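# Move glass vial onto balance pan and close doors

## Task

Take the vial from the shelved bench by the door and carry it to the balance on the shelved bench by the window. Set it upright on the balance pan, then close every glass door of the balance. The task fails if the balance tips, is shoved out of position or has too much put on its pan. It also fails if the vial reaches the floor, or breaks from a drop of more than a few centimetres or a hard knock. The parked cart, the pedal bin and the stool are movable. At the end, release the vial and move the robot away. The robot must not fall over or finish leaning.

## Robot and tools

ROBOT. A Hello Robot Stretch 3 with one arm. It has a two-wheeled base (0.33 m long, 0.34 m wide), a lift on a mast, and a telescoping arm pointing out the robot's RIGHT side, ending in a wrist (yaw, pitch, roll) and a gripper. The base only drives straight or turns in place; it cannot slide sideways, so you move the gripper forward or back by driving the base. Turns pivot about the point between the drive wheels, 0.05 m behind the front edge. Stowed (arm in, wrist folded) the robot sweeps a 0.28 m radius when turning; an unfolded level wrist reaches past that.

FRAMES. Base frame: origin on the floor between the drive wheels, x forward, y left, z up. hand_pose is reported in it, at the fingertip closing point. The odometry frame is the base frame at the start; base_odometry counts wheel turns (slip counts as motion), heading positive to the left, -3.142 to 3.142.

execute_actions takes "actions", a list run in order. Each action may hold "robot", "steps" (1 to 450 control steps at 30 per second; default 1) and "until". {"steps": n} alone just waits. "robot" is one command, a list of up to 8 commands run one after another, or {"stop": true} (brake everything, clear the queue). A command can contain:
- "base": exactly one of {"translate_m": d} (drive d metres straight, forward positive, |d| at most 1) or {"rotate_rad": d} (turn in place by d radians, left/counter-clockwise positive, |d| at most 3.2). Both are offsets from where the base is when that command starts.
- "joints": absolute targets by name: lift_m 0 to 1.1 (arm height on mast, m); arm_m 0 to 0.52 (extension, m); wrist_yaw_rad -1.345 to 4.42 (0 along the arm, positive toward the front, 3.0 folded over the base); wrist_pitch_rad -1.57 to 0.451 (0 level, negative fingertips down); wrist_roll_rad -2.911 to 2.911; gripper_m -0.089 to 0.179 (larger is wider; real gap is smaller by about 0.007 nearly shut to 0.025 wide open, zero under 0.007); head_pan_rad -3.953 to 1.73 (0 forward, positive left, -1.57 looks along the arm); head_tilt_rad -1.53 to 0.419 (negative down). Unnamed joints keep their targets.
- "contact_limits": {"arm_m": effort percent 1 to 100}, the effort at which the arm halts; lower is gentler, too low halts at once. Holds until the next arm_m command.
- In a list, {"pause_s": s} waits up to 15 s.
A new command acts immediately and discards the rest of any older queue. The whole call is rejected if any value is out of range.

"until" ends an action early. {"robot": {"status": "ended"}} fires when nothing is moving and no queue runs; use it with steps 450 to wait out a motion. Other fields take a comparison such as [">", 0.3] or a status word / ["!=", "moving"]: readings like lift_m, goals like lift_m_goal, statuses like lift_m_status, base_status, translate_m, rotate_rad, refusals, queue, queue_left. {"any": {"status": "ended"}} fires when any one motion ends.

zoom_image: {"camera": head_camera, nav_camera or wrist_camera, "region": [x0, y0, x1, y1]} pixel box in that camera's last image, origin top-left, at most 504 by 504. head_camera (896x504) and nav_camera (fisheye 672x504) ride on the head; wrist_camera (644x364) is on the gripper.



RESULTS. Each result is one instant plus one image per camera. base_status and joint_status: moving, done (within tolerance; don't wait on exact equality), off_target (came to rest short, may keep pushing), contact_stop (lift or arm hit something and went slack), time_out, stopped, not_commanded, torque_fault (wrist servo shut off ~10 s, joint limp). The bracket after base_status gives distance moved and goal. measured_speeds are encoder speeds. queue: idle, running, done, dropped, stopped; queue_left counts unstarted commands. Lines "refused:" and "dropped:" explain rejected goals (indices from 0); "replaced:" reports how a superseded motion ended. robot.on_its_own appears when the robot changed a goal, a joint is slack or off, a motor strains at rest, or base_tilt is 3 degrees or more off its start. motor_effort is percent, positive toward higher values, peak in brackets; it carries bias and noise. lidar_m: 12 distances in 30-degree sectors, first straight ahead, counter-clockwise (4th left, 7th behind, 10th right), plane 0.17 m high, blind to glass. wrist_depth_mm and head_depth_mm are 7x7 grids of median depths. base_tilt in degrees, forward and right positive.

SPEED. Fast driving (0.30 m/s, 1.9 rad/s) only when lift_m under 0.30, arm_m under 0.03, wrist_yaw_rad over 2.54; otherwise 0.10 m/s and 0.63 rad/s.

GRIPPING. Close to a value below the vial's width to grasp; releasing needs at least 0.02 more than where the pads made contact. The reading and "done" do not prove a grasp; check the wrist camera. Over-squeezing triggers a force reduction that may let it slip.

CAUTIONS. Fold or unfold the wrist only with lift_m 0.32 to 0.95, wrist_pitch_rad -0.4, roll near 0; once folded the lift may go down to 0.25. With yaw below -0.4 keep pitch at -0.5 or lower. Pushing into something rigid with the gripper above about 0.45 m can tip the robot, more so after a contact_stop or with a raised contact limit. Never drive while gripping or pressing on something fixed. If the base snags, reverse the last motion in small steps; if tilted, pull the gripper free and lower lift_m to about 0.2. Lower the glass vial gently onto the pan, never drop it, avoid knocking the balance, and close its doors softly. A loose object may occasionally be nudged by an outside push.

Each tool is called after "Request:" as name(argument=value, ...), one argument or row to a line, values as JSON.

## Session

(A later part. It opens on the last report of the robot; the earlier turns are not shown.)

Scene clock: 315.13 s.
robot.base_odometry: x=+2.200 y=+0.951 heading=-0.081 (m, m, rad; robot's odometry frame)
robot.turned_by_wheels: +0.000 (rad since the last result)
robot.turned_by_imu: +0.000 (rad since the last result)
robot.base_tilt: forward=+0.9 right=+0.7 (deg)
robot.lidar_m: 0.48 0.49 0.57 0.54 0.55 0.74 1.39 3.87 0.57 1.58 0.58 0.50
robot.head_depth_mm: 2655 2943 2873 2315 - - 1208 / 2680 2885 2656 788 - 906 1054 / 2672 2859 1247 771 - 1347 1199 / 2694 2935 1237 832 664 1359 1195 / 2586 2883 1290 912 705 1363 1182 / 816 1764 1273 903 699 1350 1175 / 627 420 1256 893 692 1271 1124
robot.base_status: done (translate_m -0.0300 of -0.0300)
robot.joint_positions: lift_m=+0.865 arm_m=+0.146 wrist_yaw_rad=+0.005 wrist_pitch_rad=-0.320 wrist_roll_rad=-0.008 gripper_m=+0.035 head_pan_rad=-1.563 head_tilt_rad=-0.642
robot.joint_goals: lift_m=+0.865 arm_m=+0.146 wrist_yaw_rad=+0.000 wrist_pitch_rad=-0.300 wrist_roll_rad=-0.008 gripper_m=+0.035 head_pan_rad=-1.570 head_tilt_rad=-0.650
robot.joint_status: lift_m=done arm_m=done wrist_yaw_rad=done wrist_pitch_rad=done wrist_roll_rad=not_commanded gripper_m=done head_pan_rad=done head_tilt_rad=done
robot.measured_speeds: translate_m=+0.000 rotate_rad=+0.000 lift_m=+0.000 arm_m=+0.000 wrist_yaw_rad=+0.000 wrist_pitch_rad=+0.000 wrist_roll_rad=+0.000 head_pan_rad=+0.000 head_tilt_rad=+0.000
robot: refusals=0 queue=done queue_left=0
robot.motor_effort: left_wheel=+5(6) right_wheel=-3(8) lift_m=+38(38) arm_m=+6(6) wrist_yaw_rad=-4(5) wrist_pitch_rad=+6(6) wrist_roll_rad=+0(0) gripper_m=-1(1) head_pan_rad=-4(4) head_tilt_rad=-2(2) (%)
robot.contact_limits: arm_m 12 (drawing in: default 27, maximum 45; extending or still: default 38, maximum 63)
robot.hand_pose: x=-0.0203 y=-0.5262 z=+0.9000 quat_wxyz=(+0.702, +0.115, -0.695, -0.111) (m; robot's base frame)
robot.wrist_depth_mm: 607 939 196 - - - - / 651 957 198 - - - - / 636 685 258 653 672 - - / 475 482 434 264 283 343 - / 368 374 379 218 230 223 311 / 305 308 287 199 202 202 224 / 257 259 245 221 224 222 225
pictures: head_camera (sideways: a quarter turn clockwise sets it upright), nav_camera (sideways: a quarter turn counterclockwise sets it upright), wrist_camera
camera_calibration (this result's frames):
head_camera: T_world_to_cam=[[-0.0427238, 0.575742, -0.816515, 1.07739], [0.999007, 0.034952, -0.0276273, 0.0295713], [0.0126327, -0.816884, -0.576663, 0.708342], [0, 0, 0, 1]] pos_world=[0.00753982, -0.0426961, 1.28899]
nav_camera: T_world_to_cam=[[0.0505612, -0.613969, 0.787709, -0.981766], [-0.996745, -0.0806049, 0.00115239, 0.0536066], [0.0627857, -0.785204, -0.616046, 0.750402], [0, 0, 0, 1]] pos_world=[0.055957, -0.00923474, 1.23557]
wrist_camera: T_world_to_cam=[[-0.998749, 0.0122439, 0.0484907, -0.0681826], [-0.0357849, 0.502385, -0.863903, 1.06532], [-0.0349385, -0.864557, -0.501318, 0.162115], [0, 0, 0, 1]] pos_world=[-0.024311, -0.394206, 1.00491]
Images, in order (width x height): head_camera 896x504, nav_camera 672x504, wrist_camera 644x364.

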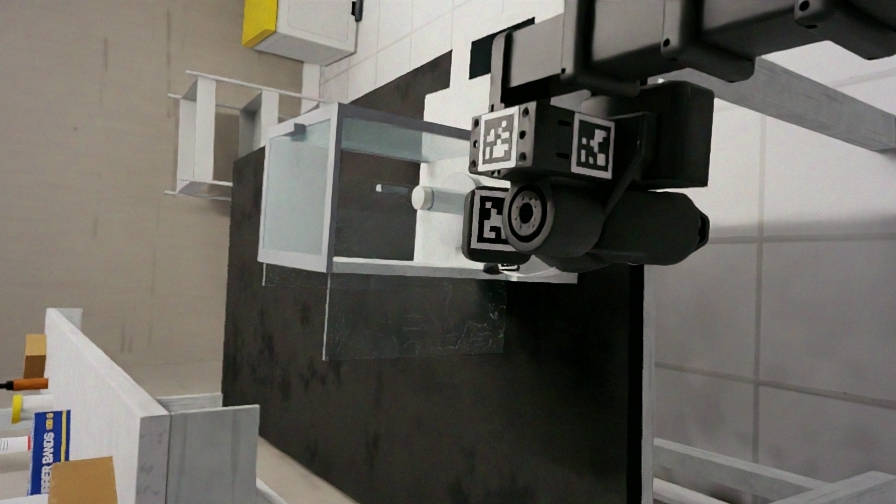

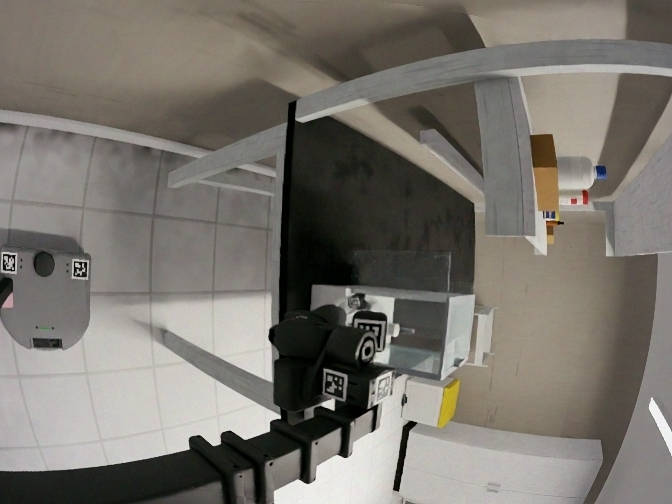

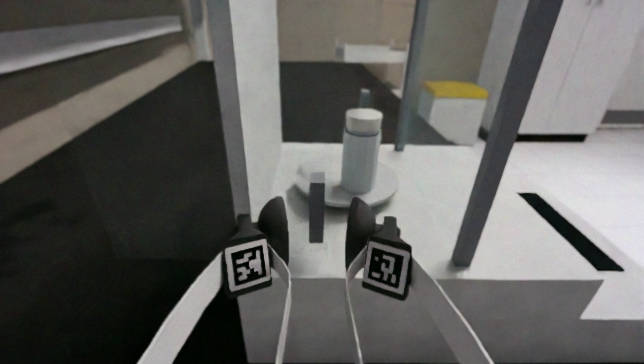

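Request:
execute_actions(
  actions=[
    {"robot": {"base": {"translate_m": -0.045}}, "steps": 450, "until": {"robot": {"status": "ended"}}},
  ],
)

Scene clock: 332.20 s.
robot.base_odometry: x=+2.155 y=+0.955 heading=-0.081 (m, m, rad; robot's odometry frame)
robot.turned_by_wheels: +0.000 (rad since the last result)
robot.turned_by_imu: +0.000 (rad since the last result)
robot.base_tilt: forward=+1.1 right=+0.8 (deg)
robot.lidar_m: 0.52 0.54 0.56 0.54 0.55 0.73 1.35 3.85 0.55 1.80 0.61 0.55
robot.head_depth_mm: 2668 2951 2806 2333 - - 1225 / 2669 2869 3062 969 - 837 1149 / 2672 2811 1180 787 - 1348 1169 / 2681 2897 1243 755 663 1361 1192 / 2651 2873 1151 839 680 1355 1182 / 1285 2162 1268 903 700 1351 1170 / 789 475 1253 890 693 1283 1170
robot.base_status: done (translate_m -0.0450 of -0.0450)
robot.joint_positions: lift_m=+0.865 arm_m=+0.146 wrist_yaw_rad=+0.006 wrist_pitch_rad=-0.320 wrist_roll_rad=-0.008 gripper_m=+0.035 head_pan_rad=-1.563 head_tilt_rad=-0.642
robot.joint_goals: lift_m=+0.865 arm_m=+0.146 wrist_yaw_rad=+0.000 wrist_pitch_rad=-0.300 wrist_roll_rad=-0.008 gripper_m=+0.035 head_pan_rad=-1.570 head_tilt_rad=-0.650
robot.joint_status: lift_m=done arm_m=done wrist_yaw_rad=done wrist_pitch_rad=done wrist_roll_rad=not_commanded gripper_m=done head_pan_rad=done head_tilt_rad=done
robot.measured_speeds: translate_m=+0.000 rotate_rad=+0.000 lift_m=+0.000 arm_m=+0.000 wrist_yaw_rad=+0.000 wrist_pitch_rad=+0.000 wrist_roll_rad=+0.000 head_pan_rad=+0.000 head_tilt_rad=+0.000
robot: refusals=0 queue=done queue_left=0
robot.motor_effort: left_wheel=+4(6) right_wheel=-4(7) lift_m=+38(38) arm_m=+7(6) wrist_yaw_rad=-4(4) wrist_pitch_rad=+6(6) wrist_roll_rad=+0(0) gripper_m=-1(1) head_pan_rad=-5(3) head_tilt_rad=-3(2) (%)
robot.contact_limits: arm_m 12 (drawing in: default 27, maximum 45; extending or still: default 38, maximum 63)
robot.hand_pose: x=-0.0202 y=-0.5261 z=+0.8999 quat_wxyz=(+0.701, +0.115, -0.695, -0.111) (m; robot's base frame)
robot.wrist_depth_mm: 653 156 - - - - - / 711 172 304 - - - - / 654 188 306 355 717 - - / 468 433 263 263 281 - - / 373 364 225 218 231 268 - / 305 295 197 198 201 203 252 / 256 259 219 219 220 223 226
pictures: head_camera (sideways: a quarter turn clockwise sets it upright), nav_camera (sideways: a quarter turn counterclockwise sets it upright), wrist_camera
camera_calibration (this result's frames):
head_camera: T_world_to_cam=[[-0.0427238, 0.575742, -0.816515, 1.07739], [0.999007, 0.034952, -0.0276273, 0.0295713], [0.0126327, -0.816884, -0.576663, 0.708342], [0, 0, 0, 1]] pos_world=[0.00753982, -0.0426961, 1.28899]
nav_camera: T_world_to_cam=[[0.0505612, -0.613969, 0.787709, -0.981766], [-0.996745, -0.0806049, 0.00115239, 0.0536066], [0.0627857, -0.785204, -0.616046, 0.750402], [0, 0, 0, 1]] pos_world=[0.055957, -0.00923474, 1.23557]
wrist_camera: T_world_to_cam=[[-0.998754, 0.0117537, 0.0485034, -0.0683381], [-0.0360164, 0.503019, -0.863524, 1.06512], [-0.0345478, -0.864195, -0.501969, 0.162884], [0, 0, 0, 1]] pos_world=[-0.0242639, -0.394209, 1.00483]
Images, in order (width x height): head_camera 896x504, nav_camera 672x504, wrist_camera 644x364.

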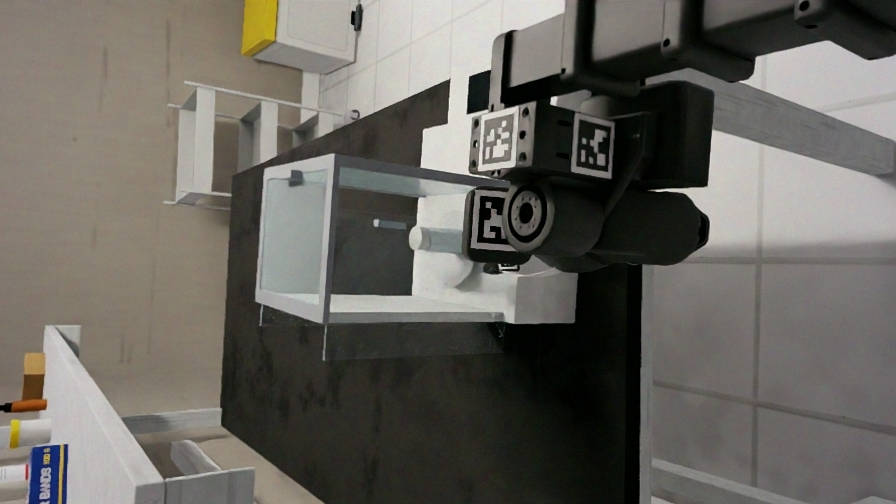

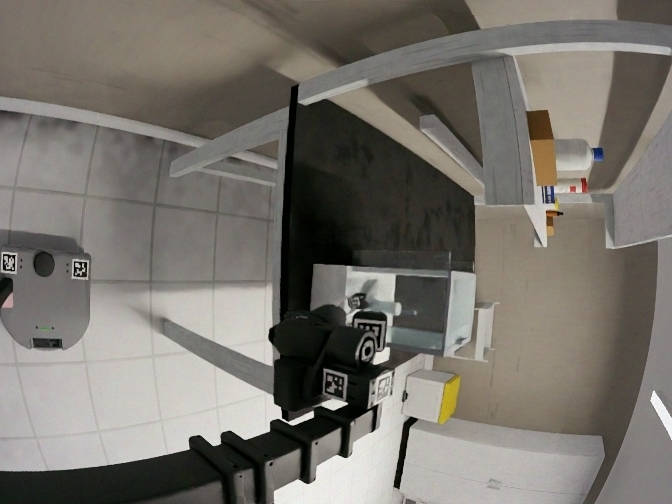

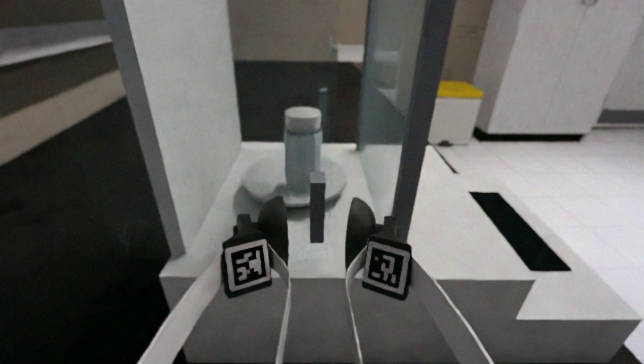

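Request:
zoom_image(
  camera="wrist_camera",
  region=[200, 0, 480, 300],
)

Request:
zoom_image(
  camera="head_camera",
  region=[240, 130, 560, 380],
)

Region (200, 0, 480, 300) of wrist_camera's 644x364 image, scaled by 1.680; it fills the left 470 columns of this view, and the rest is white.

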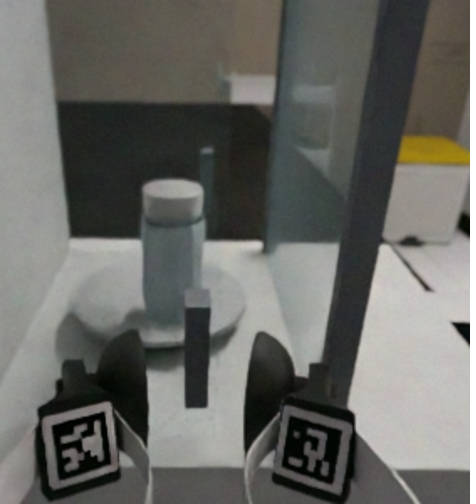

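Region (240, 130, 560, 380) of head_camera's 896x504 image, scaled by 1.575, with more detail than that image has; it fills the top 394 rows of this view, and the rest is white.

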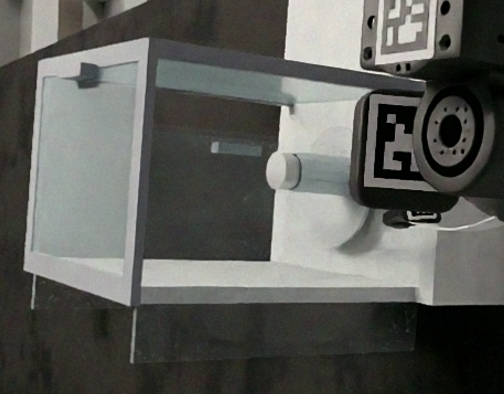

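Request:
execute_actions(
  actions=[
    {"robot": [{"joints": {"arm_m": 0.118}}, {"joints": {"gripper_m": 0.095}, "base": {"translate_m": -0.031}}, {"joints": {"arm_m": 0.146}, "contact_limits": {"arm_m": 12}}], "steps": 450, "until": {"robot": {"status": "ended"}}},
  ],
)

Scene clock: 343.83 s.
robot.base_odometry: x=+2.124 y=+0.957 heading=-0.081 (m, m, rad; robot's odometry frame)
robot.turned_by_wheels: +0.000 (rad since the last result)
robot.turned_by_imu: +0.000 (rad since the last result)
robot.base_tilt: forward=+0.9 right=+0.7 (deg)
robot.lidar_m: 0.55 0.57 0.56 0.54 0.55 0.73 1.32 3.47 0.54 1.92 0.63 0.58
robot.head_depth_mm: 2677 2961 2863 2297 - - 1208 / 2675 2857 3056 1062 - 1091 1184 / 2660 2865 1191 795 - 1350 1121 / 2658 2889 1240 767 660 1348 1190 / 2650 2834 718 717 666 1358 1184 / 1441 2312 1268 902 699 1356 1176 / 805 1641 1246 887 691 1311 1171
robot.base_status: done (translate_m -0.0310 of -0.0310)
robot.joint_positions: lift_m=+0.865 arm_m=+0.146 wrist_yaw_rad=+0.002 wrist_pitch_rad=-0.320 wrist_roll_rad=-0.008 gripper_m=+0.095 head_pan_rad=-1.563 head_tilt_rad=-0.642
robot.joint_goals: lift_m=+0.865 arm_m=+0.146 wrist_yaw_rad=+0.000 wrist_pitch_rad=-0.300 wrist_roll_rad=-0.008 gripper_m=+0.095 head_pan_rad=-1.570 head_tilt_rad=-0.650
robot.joint_status: lift_m=done arm_m=done wrist_yaw_rad=done wrist_pitch_rad=done wrist_roll_rad=not_commanded gripper_m=done head_pan_rad=done head_tilt_rad=done
robot.measured_speeds: translate_m=+0.000 rotate_rad=+0.000 lift_m=+0.000 arm_m=+0.000 wrist_yaw_rad=+0.000 wrist_pitch_rad=+0.000 wrist_roll_rad=+0.000 head_pan_rad=+0.000 head_tilt_rad=+0.000
robot: refusals=0 queue=done queue_left=0
robot.motor_effort: left_wheel=+3(5) right_wheel=-3(7) lift_m=+39(38) arm_m=+6(6) wrist_yaw_rad=-1(4) wrist_pitch_rad=+6(6) wrist_roll_rad=+0(0) gripper_m=+1(79) head_pan_rad=-4(3) head_tilt_rad=-2(3) (%)
robot.contact_limits: arm_m 12 (drawing in: default 27, maximum 45; extending or still: default 38, maximum 63)
robot.hand_pose: x=-0.0209 y=-0.5262 z=+0.8999 quat_wxyz=(+0.701, +0.114, -0.695, -0.112) (m; robot's base frame)
robot.wrist_depth_mm: 150 203 - - - - - / 412 202 - 916 - - - / 623 204 290 357 - - - / 470 203 258 277 326 - - / 376 223 217 227 236 308 - / 304 201 197 197 200 240 - / 257 222 218 220 221 221 -
pictures: head_camera (sideways: a quarter turn clockwise sets it upright), nav_camera (sideways: a quarter turn counterclockwise sets it upright), wrist_camera
camera_calibration (this result's frames):
head_camera: T_world_to_cam=[[-0.0427238, 0.575743, -0.816514, 1.07738], [0.999007, 0.0349521, -0.0276272, 0.0295713], [0.0126327, -0.816883, -0.576665, 0.708344], [0, 0, 0, 1]] pos_world=[0.00753982, -0.0426961, 1.28899]
nav_camera: T_world_to_cam=[[0.0505612, -0.613971, 0.787708, -0.981764], [-0.996745, -0.0806049, 0.00115223, 0.0536068], [0.0627857, -0.785202, -0.616048, 0.750404], [0, 0, 0, 1]] pos_world=[0.055957, -0.0092346, 1.23557]
wrist_camera: T_world_to_cam=[[-0.998714, 0.0147587, 0.0485015, -0.0674616], [-0.0345034, 0.503071, -0.863556, 1.06522], [-0.0371447, -0.864119, -0.501915, 0.162753], [0, 0, 0, 1]] pos_world=[-0.0245757, -0.394249, 1.00484]
Images, in order (width x height): head_camera 896x504, nav_camera 672x504, wrist_camera 644x364.

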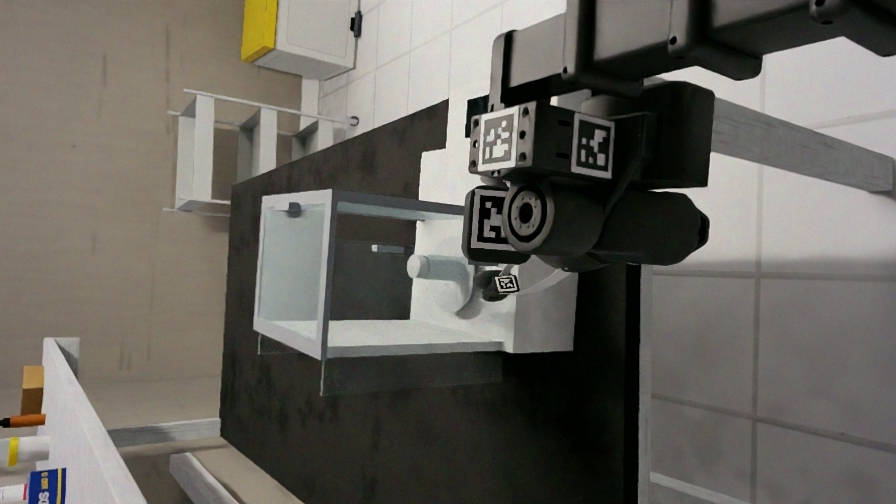

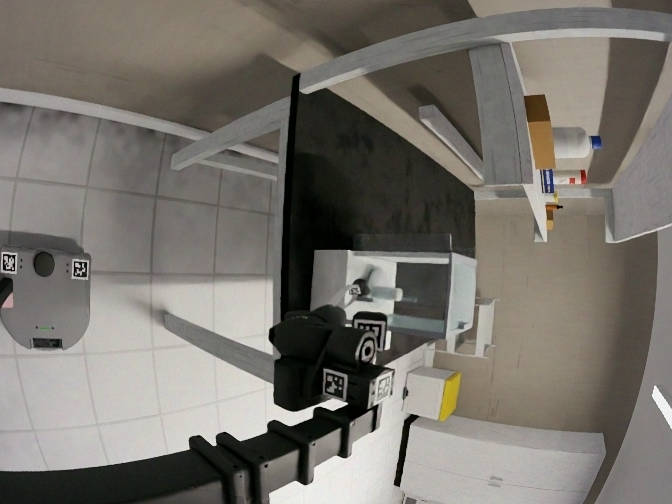

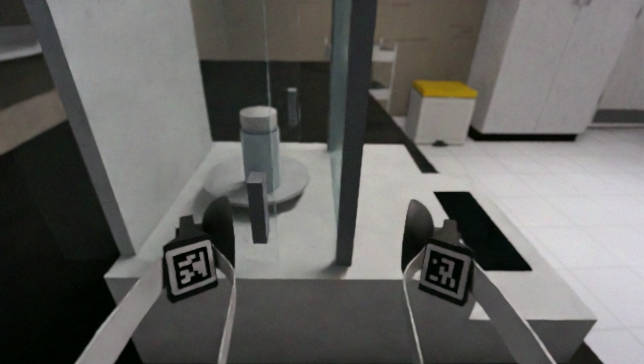

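Request:
execute_actions(
  actions=[
    {"robot": {"base": {"translate_m": -0.037}}, "steps": 450, "until": {"robot": {"status": "ended"}}},
  ],
)

Scene clock: 346.57 s.
robot.base_odometry: x=+2.088 y=+0.960 heading=-0.081 (m, m, rad; robot's odometry frame)
robot.turned_by_wheels: +0.000 (rad since the last result)
robot.turned_by_imu: +0.000 (rad since the last result)
robot.base_tilt: forward=+1.0 right=+0.5 (deg)
robot.lidar_m: 0.59 0.61 0.56 0.53 0.55 0.73 1.28 3.43 0.53 0.53 0.65 0.62
robot.head_depth_mm: 2705 2921 2837 2323 - - 1215 / 2654 2937 3061 2316 - 1350 1204 / 2690 2903 1422 907 - 874 1060 / 2671 2882 1180 782 663 1350 1186 / 2711 2863 1216 694 665 1359 1182 / 2210 2439 1081 827 678 1350 1172 / 1124 1719 1251 891 692 1376 1168
robot.base_status: done (translate_m -0.0370 of -0.0370)
robot.joint_positions: lift_m=+0.865 arm_m=+0.146 wrist_yaw_rad=+0.005 wrist_pitch_rad=-0.320 wrist_roll_rad=-0.008 gripper_m=+0.095 head_pan_rad=-1.563 head_tilt_rad=-0.642
robot.joint_goals: lift_m=+0.865 arm_m=+0.146 wrist_yaw_rad=+0.000 wrist_pitch_rad=-0.300 wrist_roll_rad=-0.008 gripper_m=+0.095 head_pan_rad=-1.570 head_tilt_rad=-0.650
robot.joint_status: lift_m=done arm_m=done wrist_yaw_rad=done wrist_pitch_rad=done wrist_roll_rad=not_commanded gripper_m=done head_pan_rad=done head_tilt_rad=done
robot.measured_speeds: translate_m=+0.000 rotate_rad=+0.000 lift_m=+0.000 arm_m=+0.000 wrist_yaw_rad=+0.000 wrist_pitch_rad=+0.000 wrist_roll_rad=+0.000 head_pan_rad=+0.000 head_tilt_rad=+0.000
robot: refusals=0 queue=done queue_left=0
robot.motor_effort: left_wheel=+4(7) right_wheel=-4(8) lift_m=+39(38) arm_m=+6(6) wrist_yaw_rad=-3(4) wrist_pitch_rad=+6(6) wrist_roll_rad=+0(0) gripper_m=-2(1) head_pan_rad=-4(4) head_tilt_rad=-3(3) (%)
robot.contact_limits: arm_m 12 (drawing in: default 27, maximum 45; extending or still: default 38, maximum 63)
robot.hand_pose: x=-0.0203 y=-0.5262 z=+0.8999 quat_wxyz=(+0.701, +0.115, -0.695, -0.111) (m; robot's base frame)
robot.wrist_depth_mm: 188 264 - - - - - / 187 268 - - - - - / 189 267 354 655 - - - / 195 252 246 293 366 - - / 275 221 216 228 235 - - / 197 195 196 198 198 257 - / 249 218 218 220 218 222 -
pictures: head_camera (sideways: a quarter turn clockwise sets it upright), nav_camera (sideways: a quarter turn counterclockwise sets it upright), wrist_camera
camera_calibration (this result's frames):
head_camera: T_world_to_cam=[[-0.0427238, 0.575743, -0.816514, 1.07738], [0.999007, 0.034952, -0.0276272, 0.0295713], [0.0126326, -0.816883, -0.576665, 0.708344], [0, 0, 0, 1]] pos_world=[0.00753982, -0.0426961, 1.28899]
nav_camera: T_world_to_cam=[[0.0505611, -0.613971, 0.787708, -0.981764], [-0.996745, -0.0806048, 0.00115223, 0.0536068], [0.0627856, -0.785202, -0.616048, 0.750404], [0, 0, 0, 1]] pos_world=[0.055957, -0.00923461, 1.23557]
wrist_camera: T_world_to_cam=[[-0.998747, 0.0122965, 0.0485046, -0.0681808], [-0.0357463, 0.502984, -0.863556, 1.06517], [-0.0350157, -0.864208, -0.501914, 0.162772], [0, 0, 0, 1]] pos_world=[-0.0243199, -0.394256, 1.00484]
Images, in order (width x height): head_camera 896x504, nav_camera 672x504, wrist_camera 644x364.

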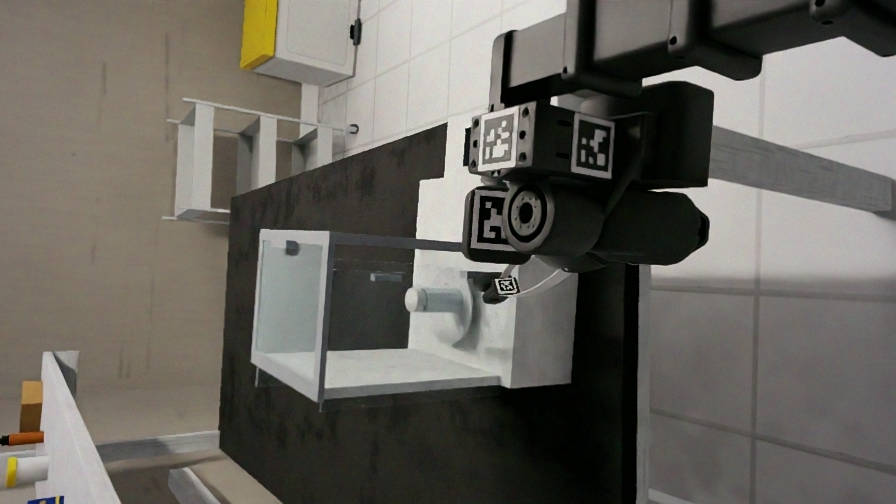

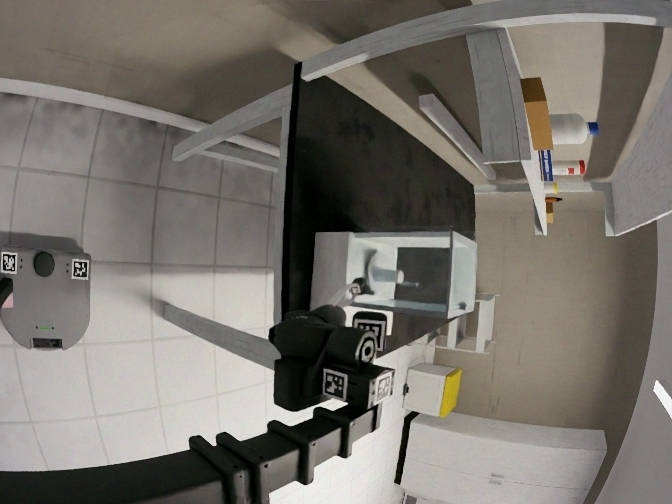

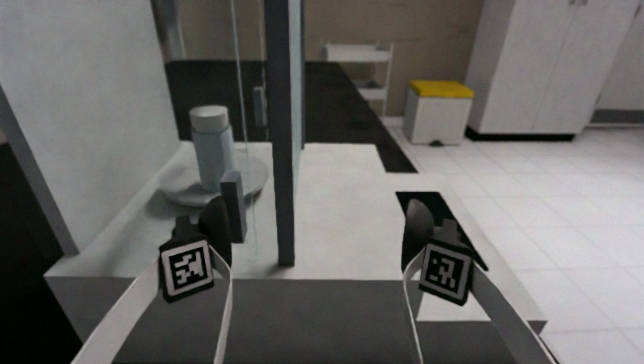

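Request:
zoom_image(
  camera="wrist_camera",
  region=[150, 60, 350, 290],
)

Region (150, 60, 350, 290) of wrist_camera's 644x364 image, scaled by 2.191; it fills the left 438 columns of this view, and the rest is white.

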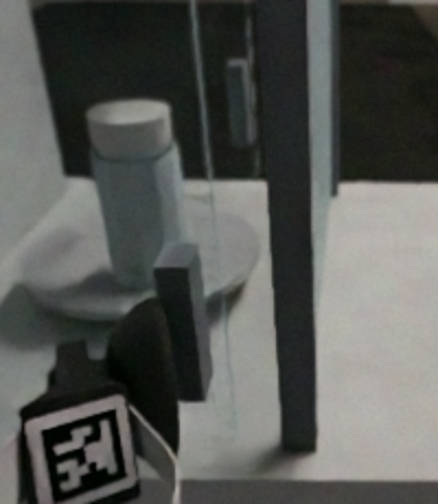

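Request:
execute_actions(
  actions=[
    {"robot": {"base": {"translate_m": -0.013}}, "steps": 450, "until": {"robot": {"status": "ended"}}},
  ],
)

Request:
zoom_image(
  camera="wrist_camera",
  region=[150, 60, 350, 290],
)

Request:
zoom_image(
  camera="head_camera",
  region=[240, 210, 560, 440],
)

Scene clock: 350.53 s.
robot.base_odometry: x=+2.075 y=+0.961 heading=-0.081 (m, m, rad; robot's odometry frame)
robot.turned_by_wheels: +0.000 (rad since the last result)
robot.turned_by_imu: +0.000 (rad since the last result)
robot.base_tilt: forward=+0.9 right=+0.4 (deg)
robot.lidar_m: 0.60 0.62 0.56 0.53 0.55 0.73 1.27 3.42 0.53 0.52 0.67 0.63
robot.head_depth_mm: 2673 2895 2787 2332 - - 1214 / 2675 2919 3099 2356 - 1367 1208 / 2671 2872 1506 971 - 870 1062 / 2681 2882 1235 783 663 1355 1192 / 2678 2871 1223 697 665 1364 1180 / 2398 2516 688 730 676 1385 1183 / 1130 1708 1250 891 692 1377 1171
robot.base_status: done (translate_m -0.0130 of -0.0130)
robot.joint_positions: lift_m=+0.865 arm_m=+0.146 wrist_yaw_rad=+0.005 wrist_pitch_rad=-0.320 wrist_roll_rad=-0.008 gripper_m=+0.095 head_pan_rad=-1.563 head_tilt_rad=-0.642
robot.joint_goals: lift_m=+0.865 arm_m=+0.146 wrist_yaw_rad=+0.000 wrist_pitch_rad=-0.300 wrist_roll_rad=-0.008 gripper_m=+0.095 head_pan_rad=-1.570 head_tilt_rad=-0.650
robot.joint_status: lift_m=done arm_m=done wrist_yaw_rad=done wrist_pitch_rad=done wrist_roll_rad=not_commanded gripper_m=done head_pan_rad=done head_tilt_rad=done
robot.measured_speeds: translate_m=+0.000 rotate_rad=+0.000 lift_m=+0.000 arm_m=+0.000 wrist_yaw_rad=+0.000 wrist_pitch_rad=+0.000 wrist_roll_rad=+0.000 head_pan_rad=+0.000 head_tilt_rad=+0.000
robot: refusals=0 queue=done queue_left=0
robot.motor_effort: left_wheel=+5(6) right_wheel=-4(7) lift_m=+38(38) arm_m=+6(6) wrist_yaw_rad=-4(4) wrist_pitch_rad=+6(6) wrist_roll_rad=+0(0) gripper_m=-1(1) head_pan_rad=-4(3) head_tilt_rad=-3(3) (%)
robot.contact_limits: arm_m 12 (drawing in: default 27, maximum 45; extending or still: default 38, maximum 63)
robot.hand_pose: x=-0.0203 y=-0.5262 z=+0.8999 quat_wxyz=(+0.701, +0.115, -0.695, -0.111) (m; robot's base frame)
robot.wrist_depth_mm: 205 286 - - - - - / 205 287 - - - - - / 205 272 244 690 - - - / 204 256 235 296 529 - - / 210 223 184 229 261 - - / 194 195 196 197 202 - - / 243 218 219 218 222 228 -
pictures: head_camera (sideways: a quarter turn clockwise sets it upright), nav_camera (sideways: a quarter turn counterclockwise sets it upright), wrist_camera
camera_calibration (this result's frames):
head_camera: T_world_to_cam=[[-0.0427238, 0.575743, -0.816514, 1.07738], [0.999007, 0.0349521, -0.0276272, 0.0295713], [0.0126327, -0.816883, -0.576665, 0.708344], [0, 0, 0, 1]] pos_world=[0.00753982, -0.0426961, 1.28899]
nav_camera: T_world_to_cam=[[0.0505612, -0.613971, 0.787708, -0.981765], [-0.996745, -0.0806049, 0.00115224, 0.0536068], [0.0627857, -0.785202, -0.616048, 0.750404], [0, 0, 0, 1]] pos_world=[0.055957, -0.00923461, 1.23557]
wrist_camera: T_world_to_cam=[[-0.998747, 0.0122976, 0.0485043, -0.0681802], [-0.0357455, 0.502984, -0.863556, 1.06517], [-0.0350166, -0.864208, -0.501914, 0.162772], [0, 0, 0, 1]] pos_world=[-0.02432, -0.394256, 1.00484]
Images, in order (width x height): head_camera 896x504, nav_camera 672x504, wrist_camera 644x364.

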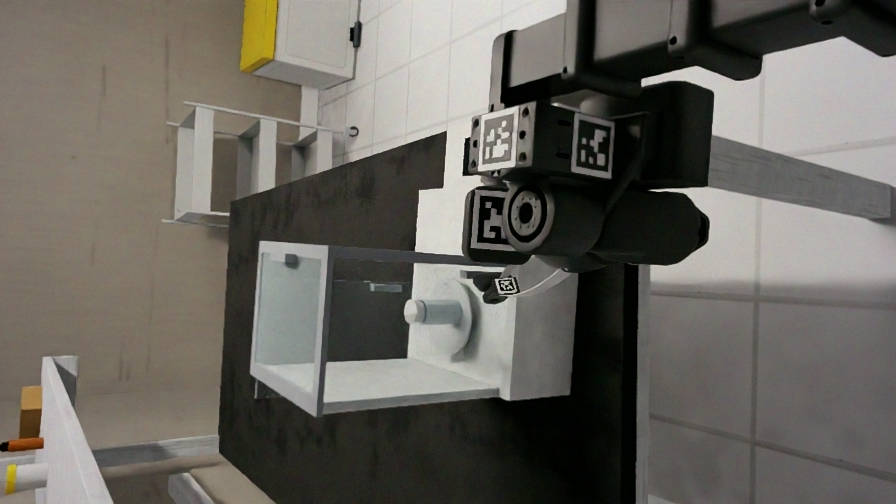

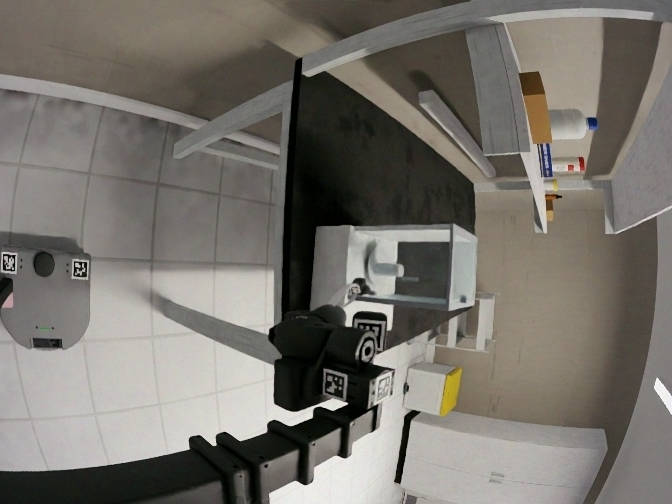

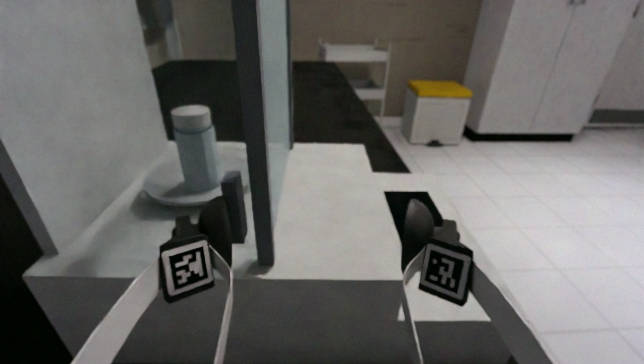

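Region (150, 60, 350, 290) of wrist_camera's 644x364 image, scaled by 2.191; it fills the left 438 columns of this view, and the rest is white.

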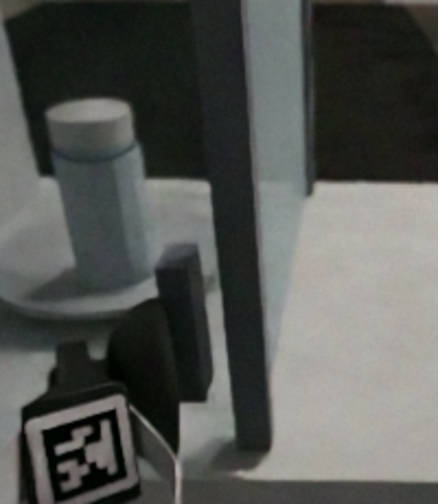

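Region (240, 210, 560, 440) of head_camera's 896x504 image, scaled by 1.575, with more detail than that image has; it fills the top 362 rows of this view, and the rest is white.

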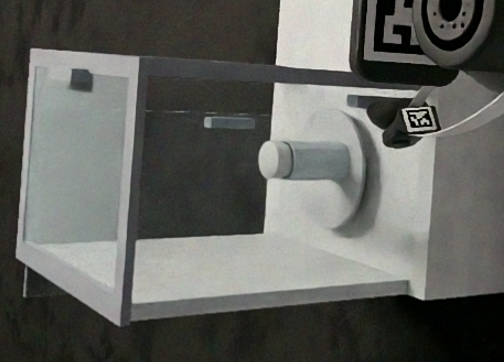

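Request:
execute_actions(
  actions=[
    {"robot": {"base": {"translate_m": -0.005}}, "steps": 450, "until": {"robot": {"status": "ended"}}},
  ],
)

Request:
zoom_image(
  camera="wrist_camera",
  region=[150, 60, 350, 290],
)

Scene clock: 352.70 s.
robot.base_odometry: x=+2.070 y=+0.962 heading=-0.081 (m, m, rad; robot's odometry frame)
robot.turned_by_wheels: +0.000 (rad since the last result)
robot.turned_by_imu: +0.000 (rad since the last result)
robot.base_tilt: forward=+1.1 right=+0.7 (deg)
robot.lidar_m: 0.61 0.62 0.56 0.53 0.55 0.73 1.26 3.44 0.53 0.52 0.67 0.64
robot.head_depth_mm: 2654 2963 2756 2329 - - 1215 / 2680 2959 3071 2373 - 1379 1209 / 2699 2834 1519 978 - 868 1107 / 2676 2849 1185 771 661 1349 1192 / 2662 2880 1218 692 665 1359 1187 / 2432 2528 662 701 677 1396 1184 / 1125 1734 1246 893 694 1370 1168
robot.base_status: done (translate_m -0.0050 of -0.0050)
robot.joint_positions: lift_m=+0.865 arm_m=+0.146 wrist_yaw_rad=+0.005 wrist_pitch_rad=-0.320 wrist_roll_rad=-0.008 gripper_m=+0.095 head_pan_rad=-1.563 head_tilt_rad=-0.642
robot.joint_goals: lift_m=+0.865 arm_m=+0.146 wrist_yaw_rad=+0.000 wrist_pitch_rad=-0.300 wrist_roll_rad=-0.008 gripper_m=+0.095 head_pan_rad=-1.570 head_tilt_rad=-0.650
robot.joint_status: lift_m=done arm_m=done wrist_yaw_rad=done wrist_pitch_rad=done wrist_roll_rad=not_commanded gripper_m=done head_pan_rad=done head_tilt_rad=done
robot.measured_speeds: translate_m=+0.000 rotate_rad=+0.000 lift_m=+0.000 arm_m=+0.000 wrist_yaw_rad=+0.000 wrist_pitch_rad=+0.000 wrist_roll_rad=+0.000 head_pan_rad=+0.000 head_tilt_rad=+0.000
robot: refusals=0 queue=done queue_left=0
robot.motor_effort: left_wheel=+4(5) right_wheel=-4(7) lift_m=+37(38) arm_m=+6(6) wrist_yaw_rad=-4(4) wrist_pitch_rad=+6(6) wrist_roll_rad=+0(0) gripper_m=-2(2) head_pan_rad=-5(4) head_tilt_rad=-3(3) (%)
robot.contact_limits: arm_m 12 (drawing in: default 27, maximum 45; extending or still: default 38, maximum 63)
robot.hand_pose: x=-0.0203 y=-0.5262 z=+0.8999 quat_wxyz=(+0.701, +0.115, -0.695, -0.111) (m; robot's base frame)
robot.wrist_depth_mm: 209 - - - - - - / 210 295 - - - - - / 212 277 237 713 - - - / 211 257 237 296 535 - - / 208 223 192 226 281 - - / 194 196 197 198 221 - - / 228 218 216 218 219 228 -
pictures: head_camera (sideways: a quarter turn clockwise sets it upright), nav_camera (sideways: a quarter turn counterclockwise sets it upright), wrist_camera
camera_calibration (this result's frames):
head_camera: T_world_to_cam=[[-0.0427238, 0.575743, -0.816514, 1.07738], [0.999007, 0.0349521, -0.0276272, 0.0295713], [0.0126327, -0.816883, -0.576665, 0.708344], [0, 0, 0, 1]] pos_world=[0.00753982, -0.0426961, 1.28899]
nav_camera: T_world_to_cam=[[0.0505612, -0.613971, 0.787708, -0.981765], [-0.996745, -0.0806049, 0.00115225, 0.0536068], [0.0627857, -0.785203, -0.616048, 0.750404], [0, 0, 0, 1]] pos_world=[0.055957, -0.00923462, 1.23557]
wrist_camera: T_world_to_cam=[[-0.998747, 0.0122959, 0.0485045, -0.0681809], [-0.0357465, 0.502984, -0.863556, 1.06517], [-0.0350152, -0.864208, -0.501915, 0.162773], [0, 0, 0, 1]] pos_world=[-0.0243199, -0.394256, 1.00484]
Images, in order (width x height): head_camera 896x504, nav_camera 672x504, wrist_camera 644x364.

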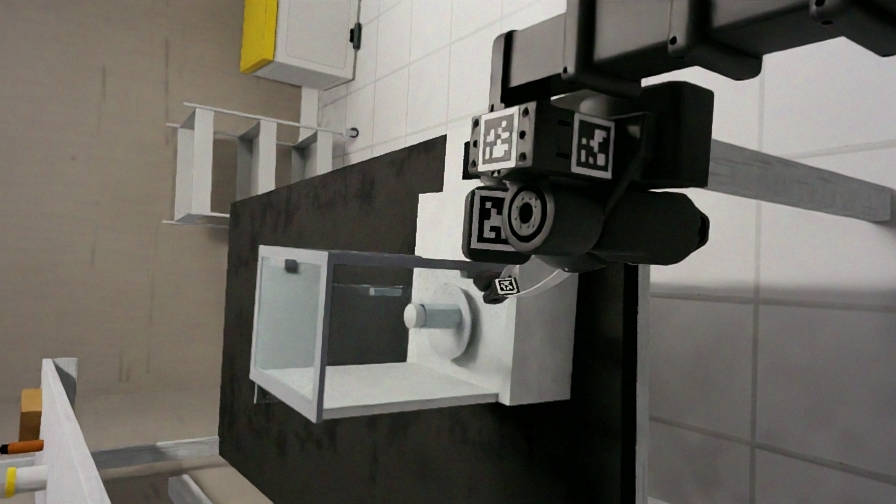

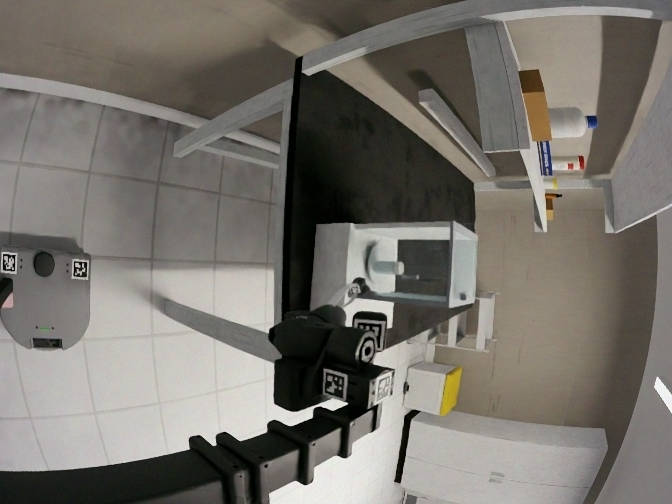

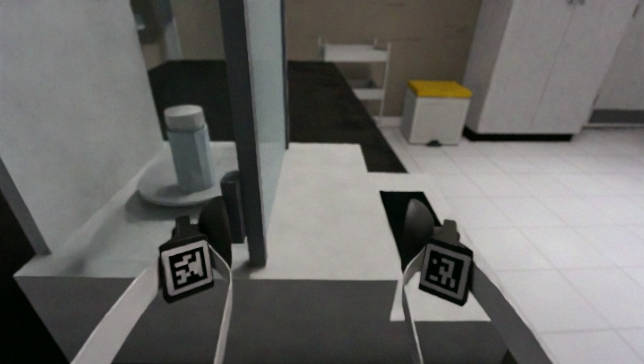

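Region (150, 60, 350, 290) of wrist_camera's 644x364 image, scaled by 2.191; it fills the left 438 columns of this view, and the rest is white.

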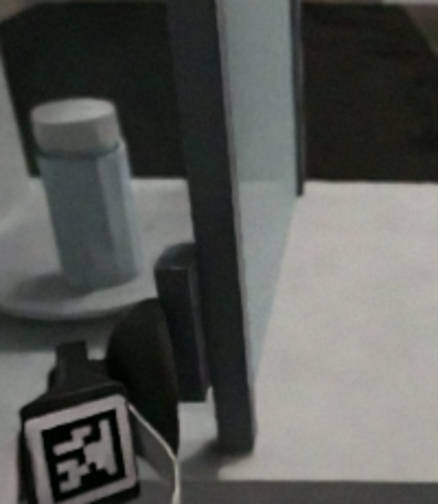

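Request:
execute_actions(
  actions=[
    {"robot": {"base": {"translate_m": -0.004}}, "steps": 450, "until": {"robot": {"status": "ended"}}},
  ],
)

Request:
zoom_image(
  camera="wrist_camera",
  region=[150, 60, 350, 290],
)

Scene clock: 355.37 s.
robot.base_odometry: x=+2.066 y=+0.962 heading=-0.081 (m, m, rad; robot's odometry frame)
robot.turned_by_wheels: +0.000 (rad since the last result)
robot.turned_by_imu: +0.000 (rad since the last result)
robot.base_tilt: forward=+1.1 right=+0.6 (deg)
robot.lidar_m: 0.61 0.63 0.56 0.53 0.55 0.73 1.26 3.44 0.53 0.52 0.67 0.64
robot.head_depth_mm: 2681 2922 2776 2314 - - 1202 / 2667 2863 3038 2387 - 1371 1207 / 2666 2870 1515 976 - 866 1058 / 2683 2910 1178 767 663 1353 1190 / 2682 2878 1220 695 666 1355 1180 / 2448 2559 672 707 675 1385 1183 / 1145 1737 1243 895 693 1376 1175
robot.base_status: done (translate_m -0.0040 of -0.0040)
robot.joint_positions: lift_m=+0.865 arm_m=+0.146 wrist_yaw_rad=+0.009 wrist_pitch_rad=-0.320 wrist_roll_rad=-0.008 gripper_m=+0.095 head_pan_rad=-1.563 head_tilt_rad=-0.642
robot.joint_goals: lift_m=+0.865 arm_m=+0.146 wrist_yaw_rad=+0.000 wrist_pitch_rad=-0.300 wrist_roll_rad=-0.008 gripper_m=+0.095 head_pan_rad=-1.570 head_tilt_rad=-0.650
robot.joint_status: lift_m=done arm_m=done wrist_yaw_rad=done wrist_pitch_rad=done wrist_roll_rad=not_commanded gripper_m=done head_pan_rad=done head_tilt_rad=done
robot.measured_speeds: translate_m=+0.000 rotate_rad=+0.000 lift_m=+0.000 arm_m=+0.000 wrist_yaw_rad=+0.000 wrist_pitch_rad=+0.000 wrist_roll_rad=+0.000 head_pan_rad=+0.000 head_tilt_rad=+0.000
robot: refusals=0 queue=done queue_left=0
robot.motor_effort: left_wheel=+6(7) right_wheel=-6(8) lift_m=+38(38) arm_m=+6(6) wrist_yaw_rad=-6(6) wrist_pitch_rad=+6(6) wrist_roll_rad=+0(0) gripper_m=-3(2) head_pan_rad=-4(4) head_tilt_rad=-1(2) (%)
robot.contact_limits: arm_m 12 (drawing in: default 27, maximum 45; extending or still: default 38, maximum 63)
robot.hand_pose: x=-0.0194 y=-0.5262 z=+0.8999 quat_wxyz=(+0.702, +0.117, -0.694, -0.110) (m; robot's base frame)
robot.wrist_depth_mm: 213 - - - - - - / 214 299 - - - - - / 214 262 349 713 - - - / 216 258 236 297 531 - - / 211 224 200 229 281 - - / 195 196 196 197 220 - - / 222 219 218 218 220 226 -
pictures: head_camera (sideways: a quarter turn clockwise sets it upright), nav_camera (sideways: a quarter turn counterclockwise sets it upright), wrist_camera
camera_calibration (this result's frames):
head_camera: T_world_to_cam=[[-0.0427238, 0.575743, -0.816514, 1.07738], [0.999007, 0.0349521, -0.0276272, 0.0295713], [0.0126327, -0.816883, -0.576665, 0.708344], [0, 0, 0, 1]] pos_world=[0.00753982, -0.0426961, 1.28899]
nav_camera: T_world_to_cam=[[0.0505612, -0.613971, 0.787708, -0.981765], [-0.996745, -0.0806049, 0.00115224, 0.0536068], [0.0627857, -0.785202, -0.616048, 0.750404], [0, 0, 0, 1]] pos_world=[0.055957, -0.00923461, 1.23557]
wrist_camera: T_world_to_cam=[[-0.998788, 0.00839676, 0.0485064, -0.0693165], [-0.0377115, 0.502841, -0.863556, 1.06509], [-0.0316421, -0.864338, -0.501914, 0.162807], [0, 0, 0, 1]] pos_world=[-0.0239149, -0.394267, 1.00484]
Images, in order (width x height): head_camera 896x504, nav_camera 672x504, wrist_camera 644x364.

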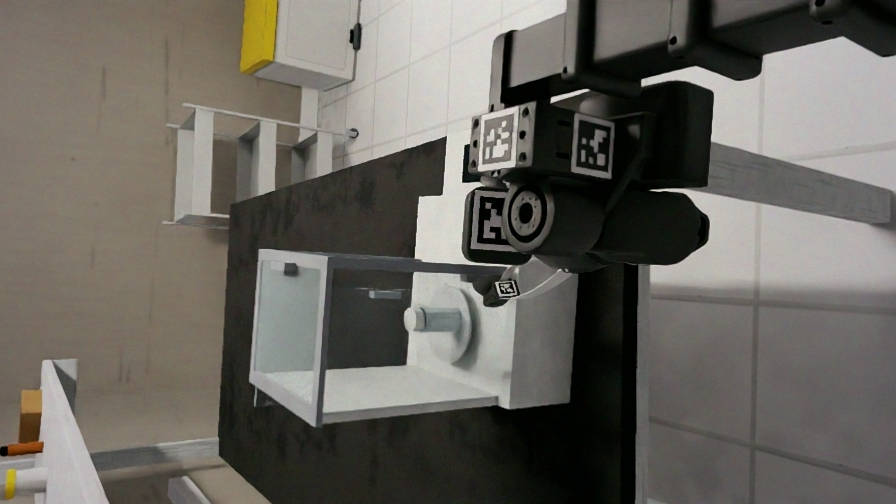

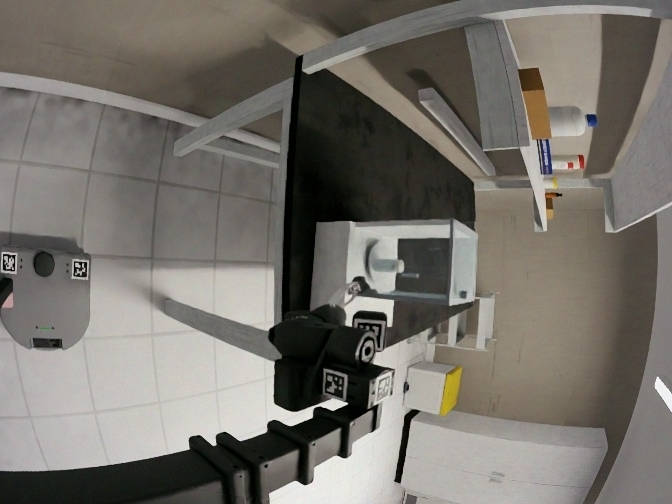

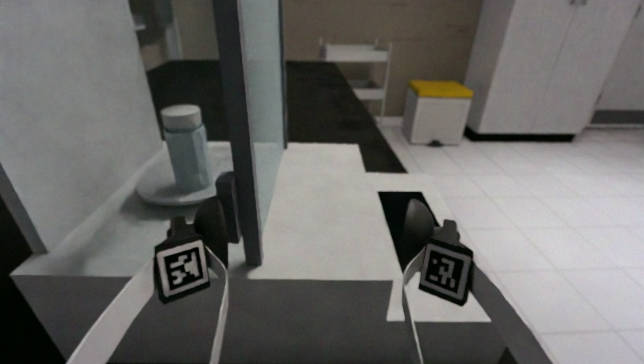

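Region (150, 60, 350, 290) of wrist_camera's 644x364 image, scaled by 2.191; it fills the left 438 columns of this view, and the rest is white.

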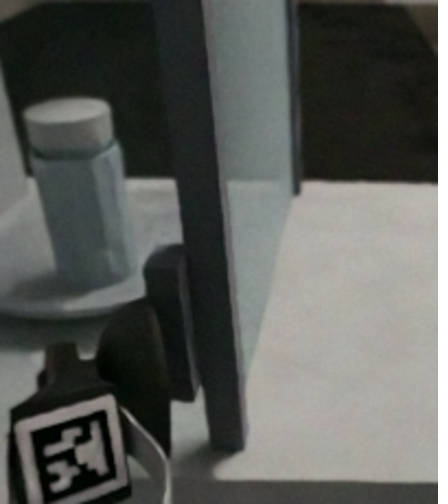

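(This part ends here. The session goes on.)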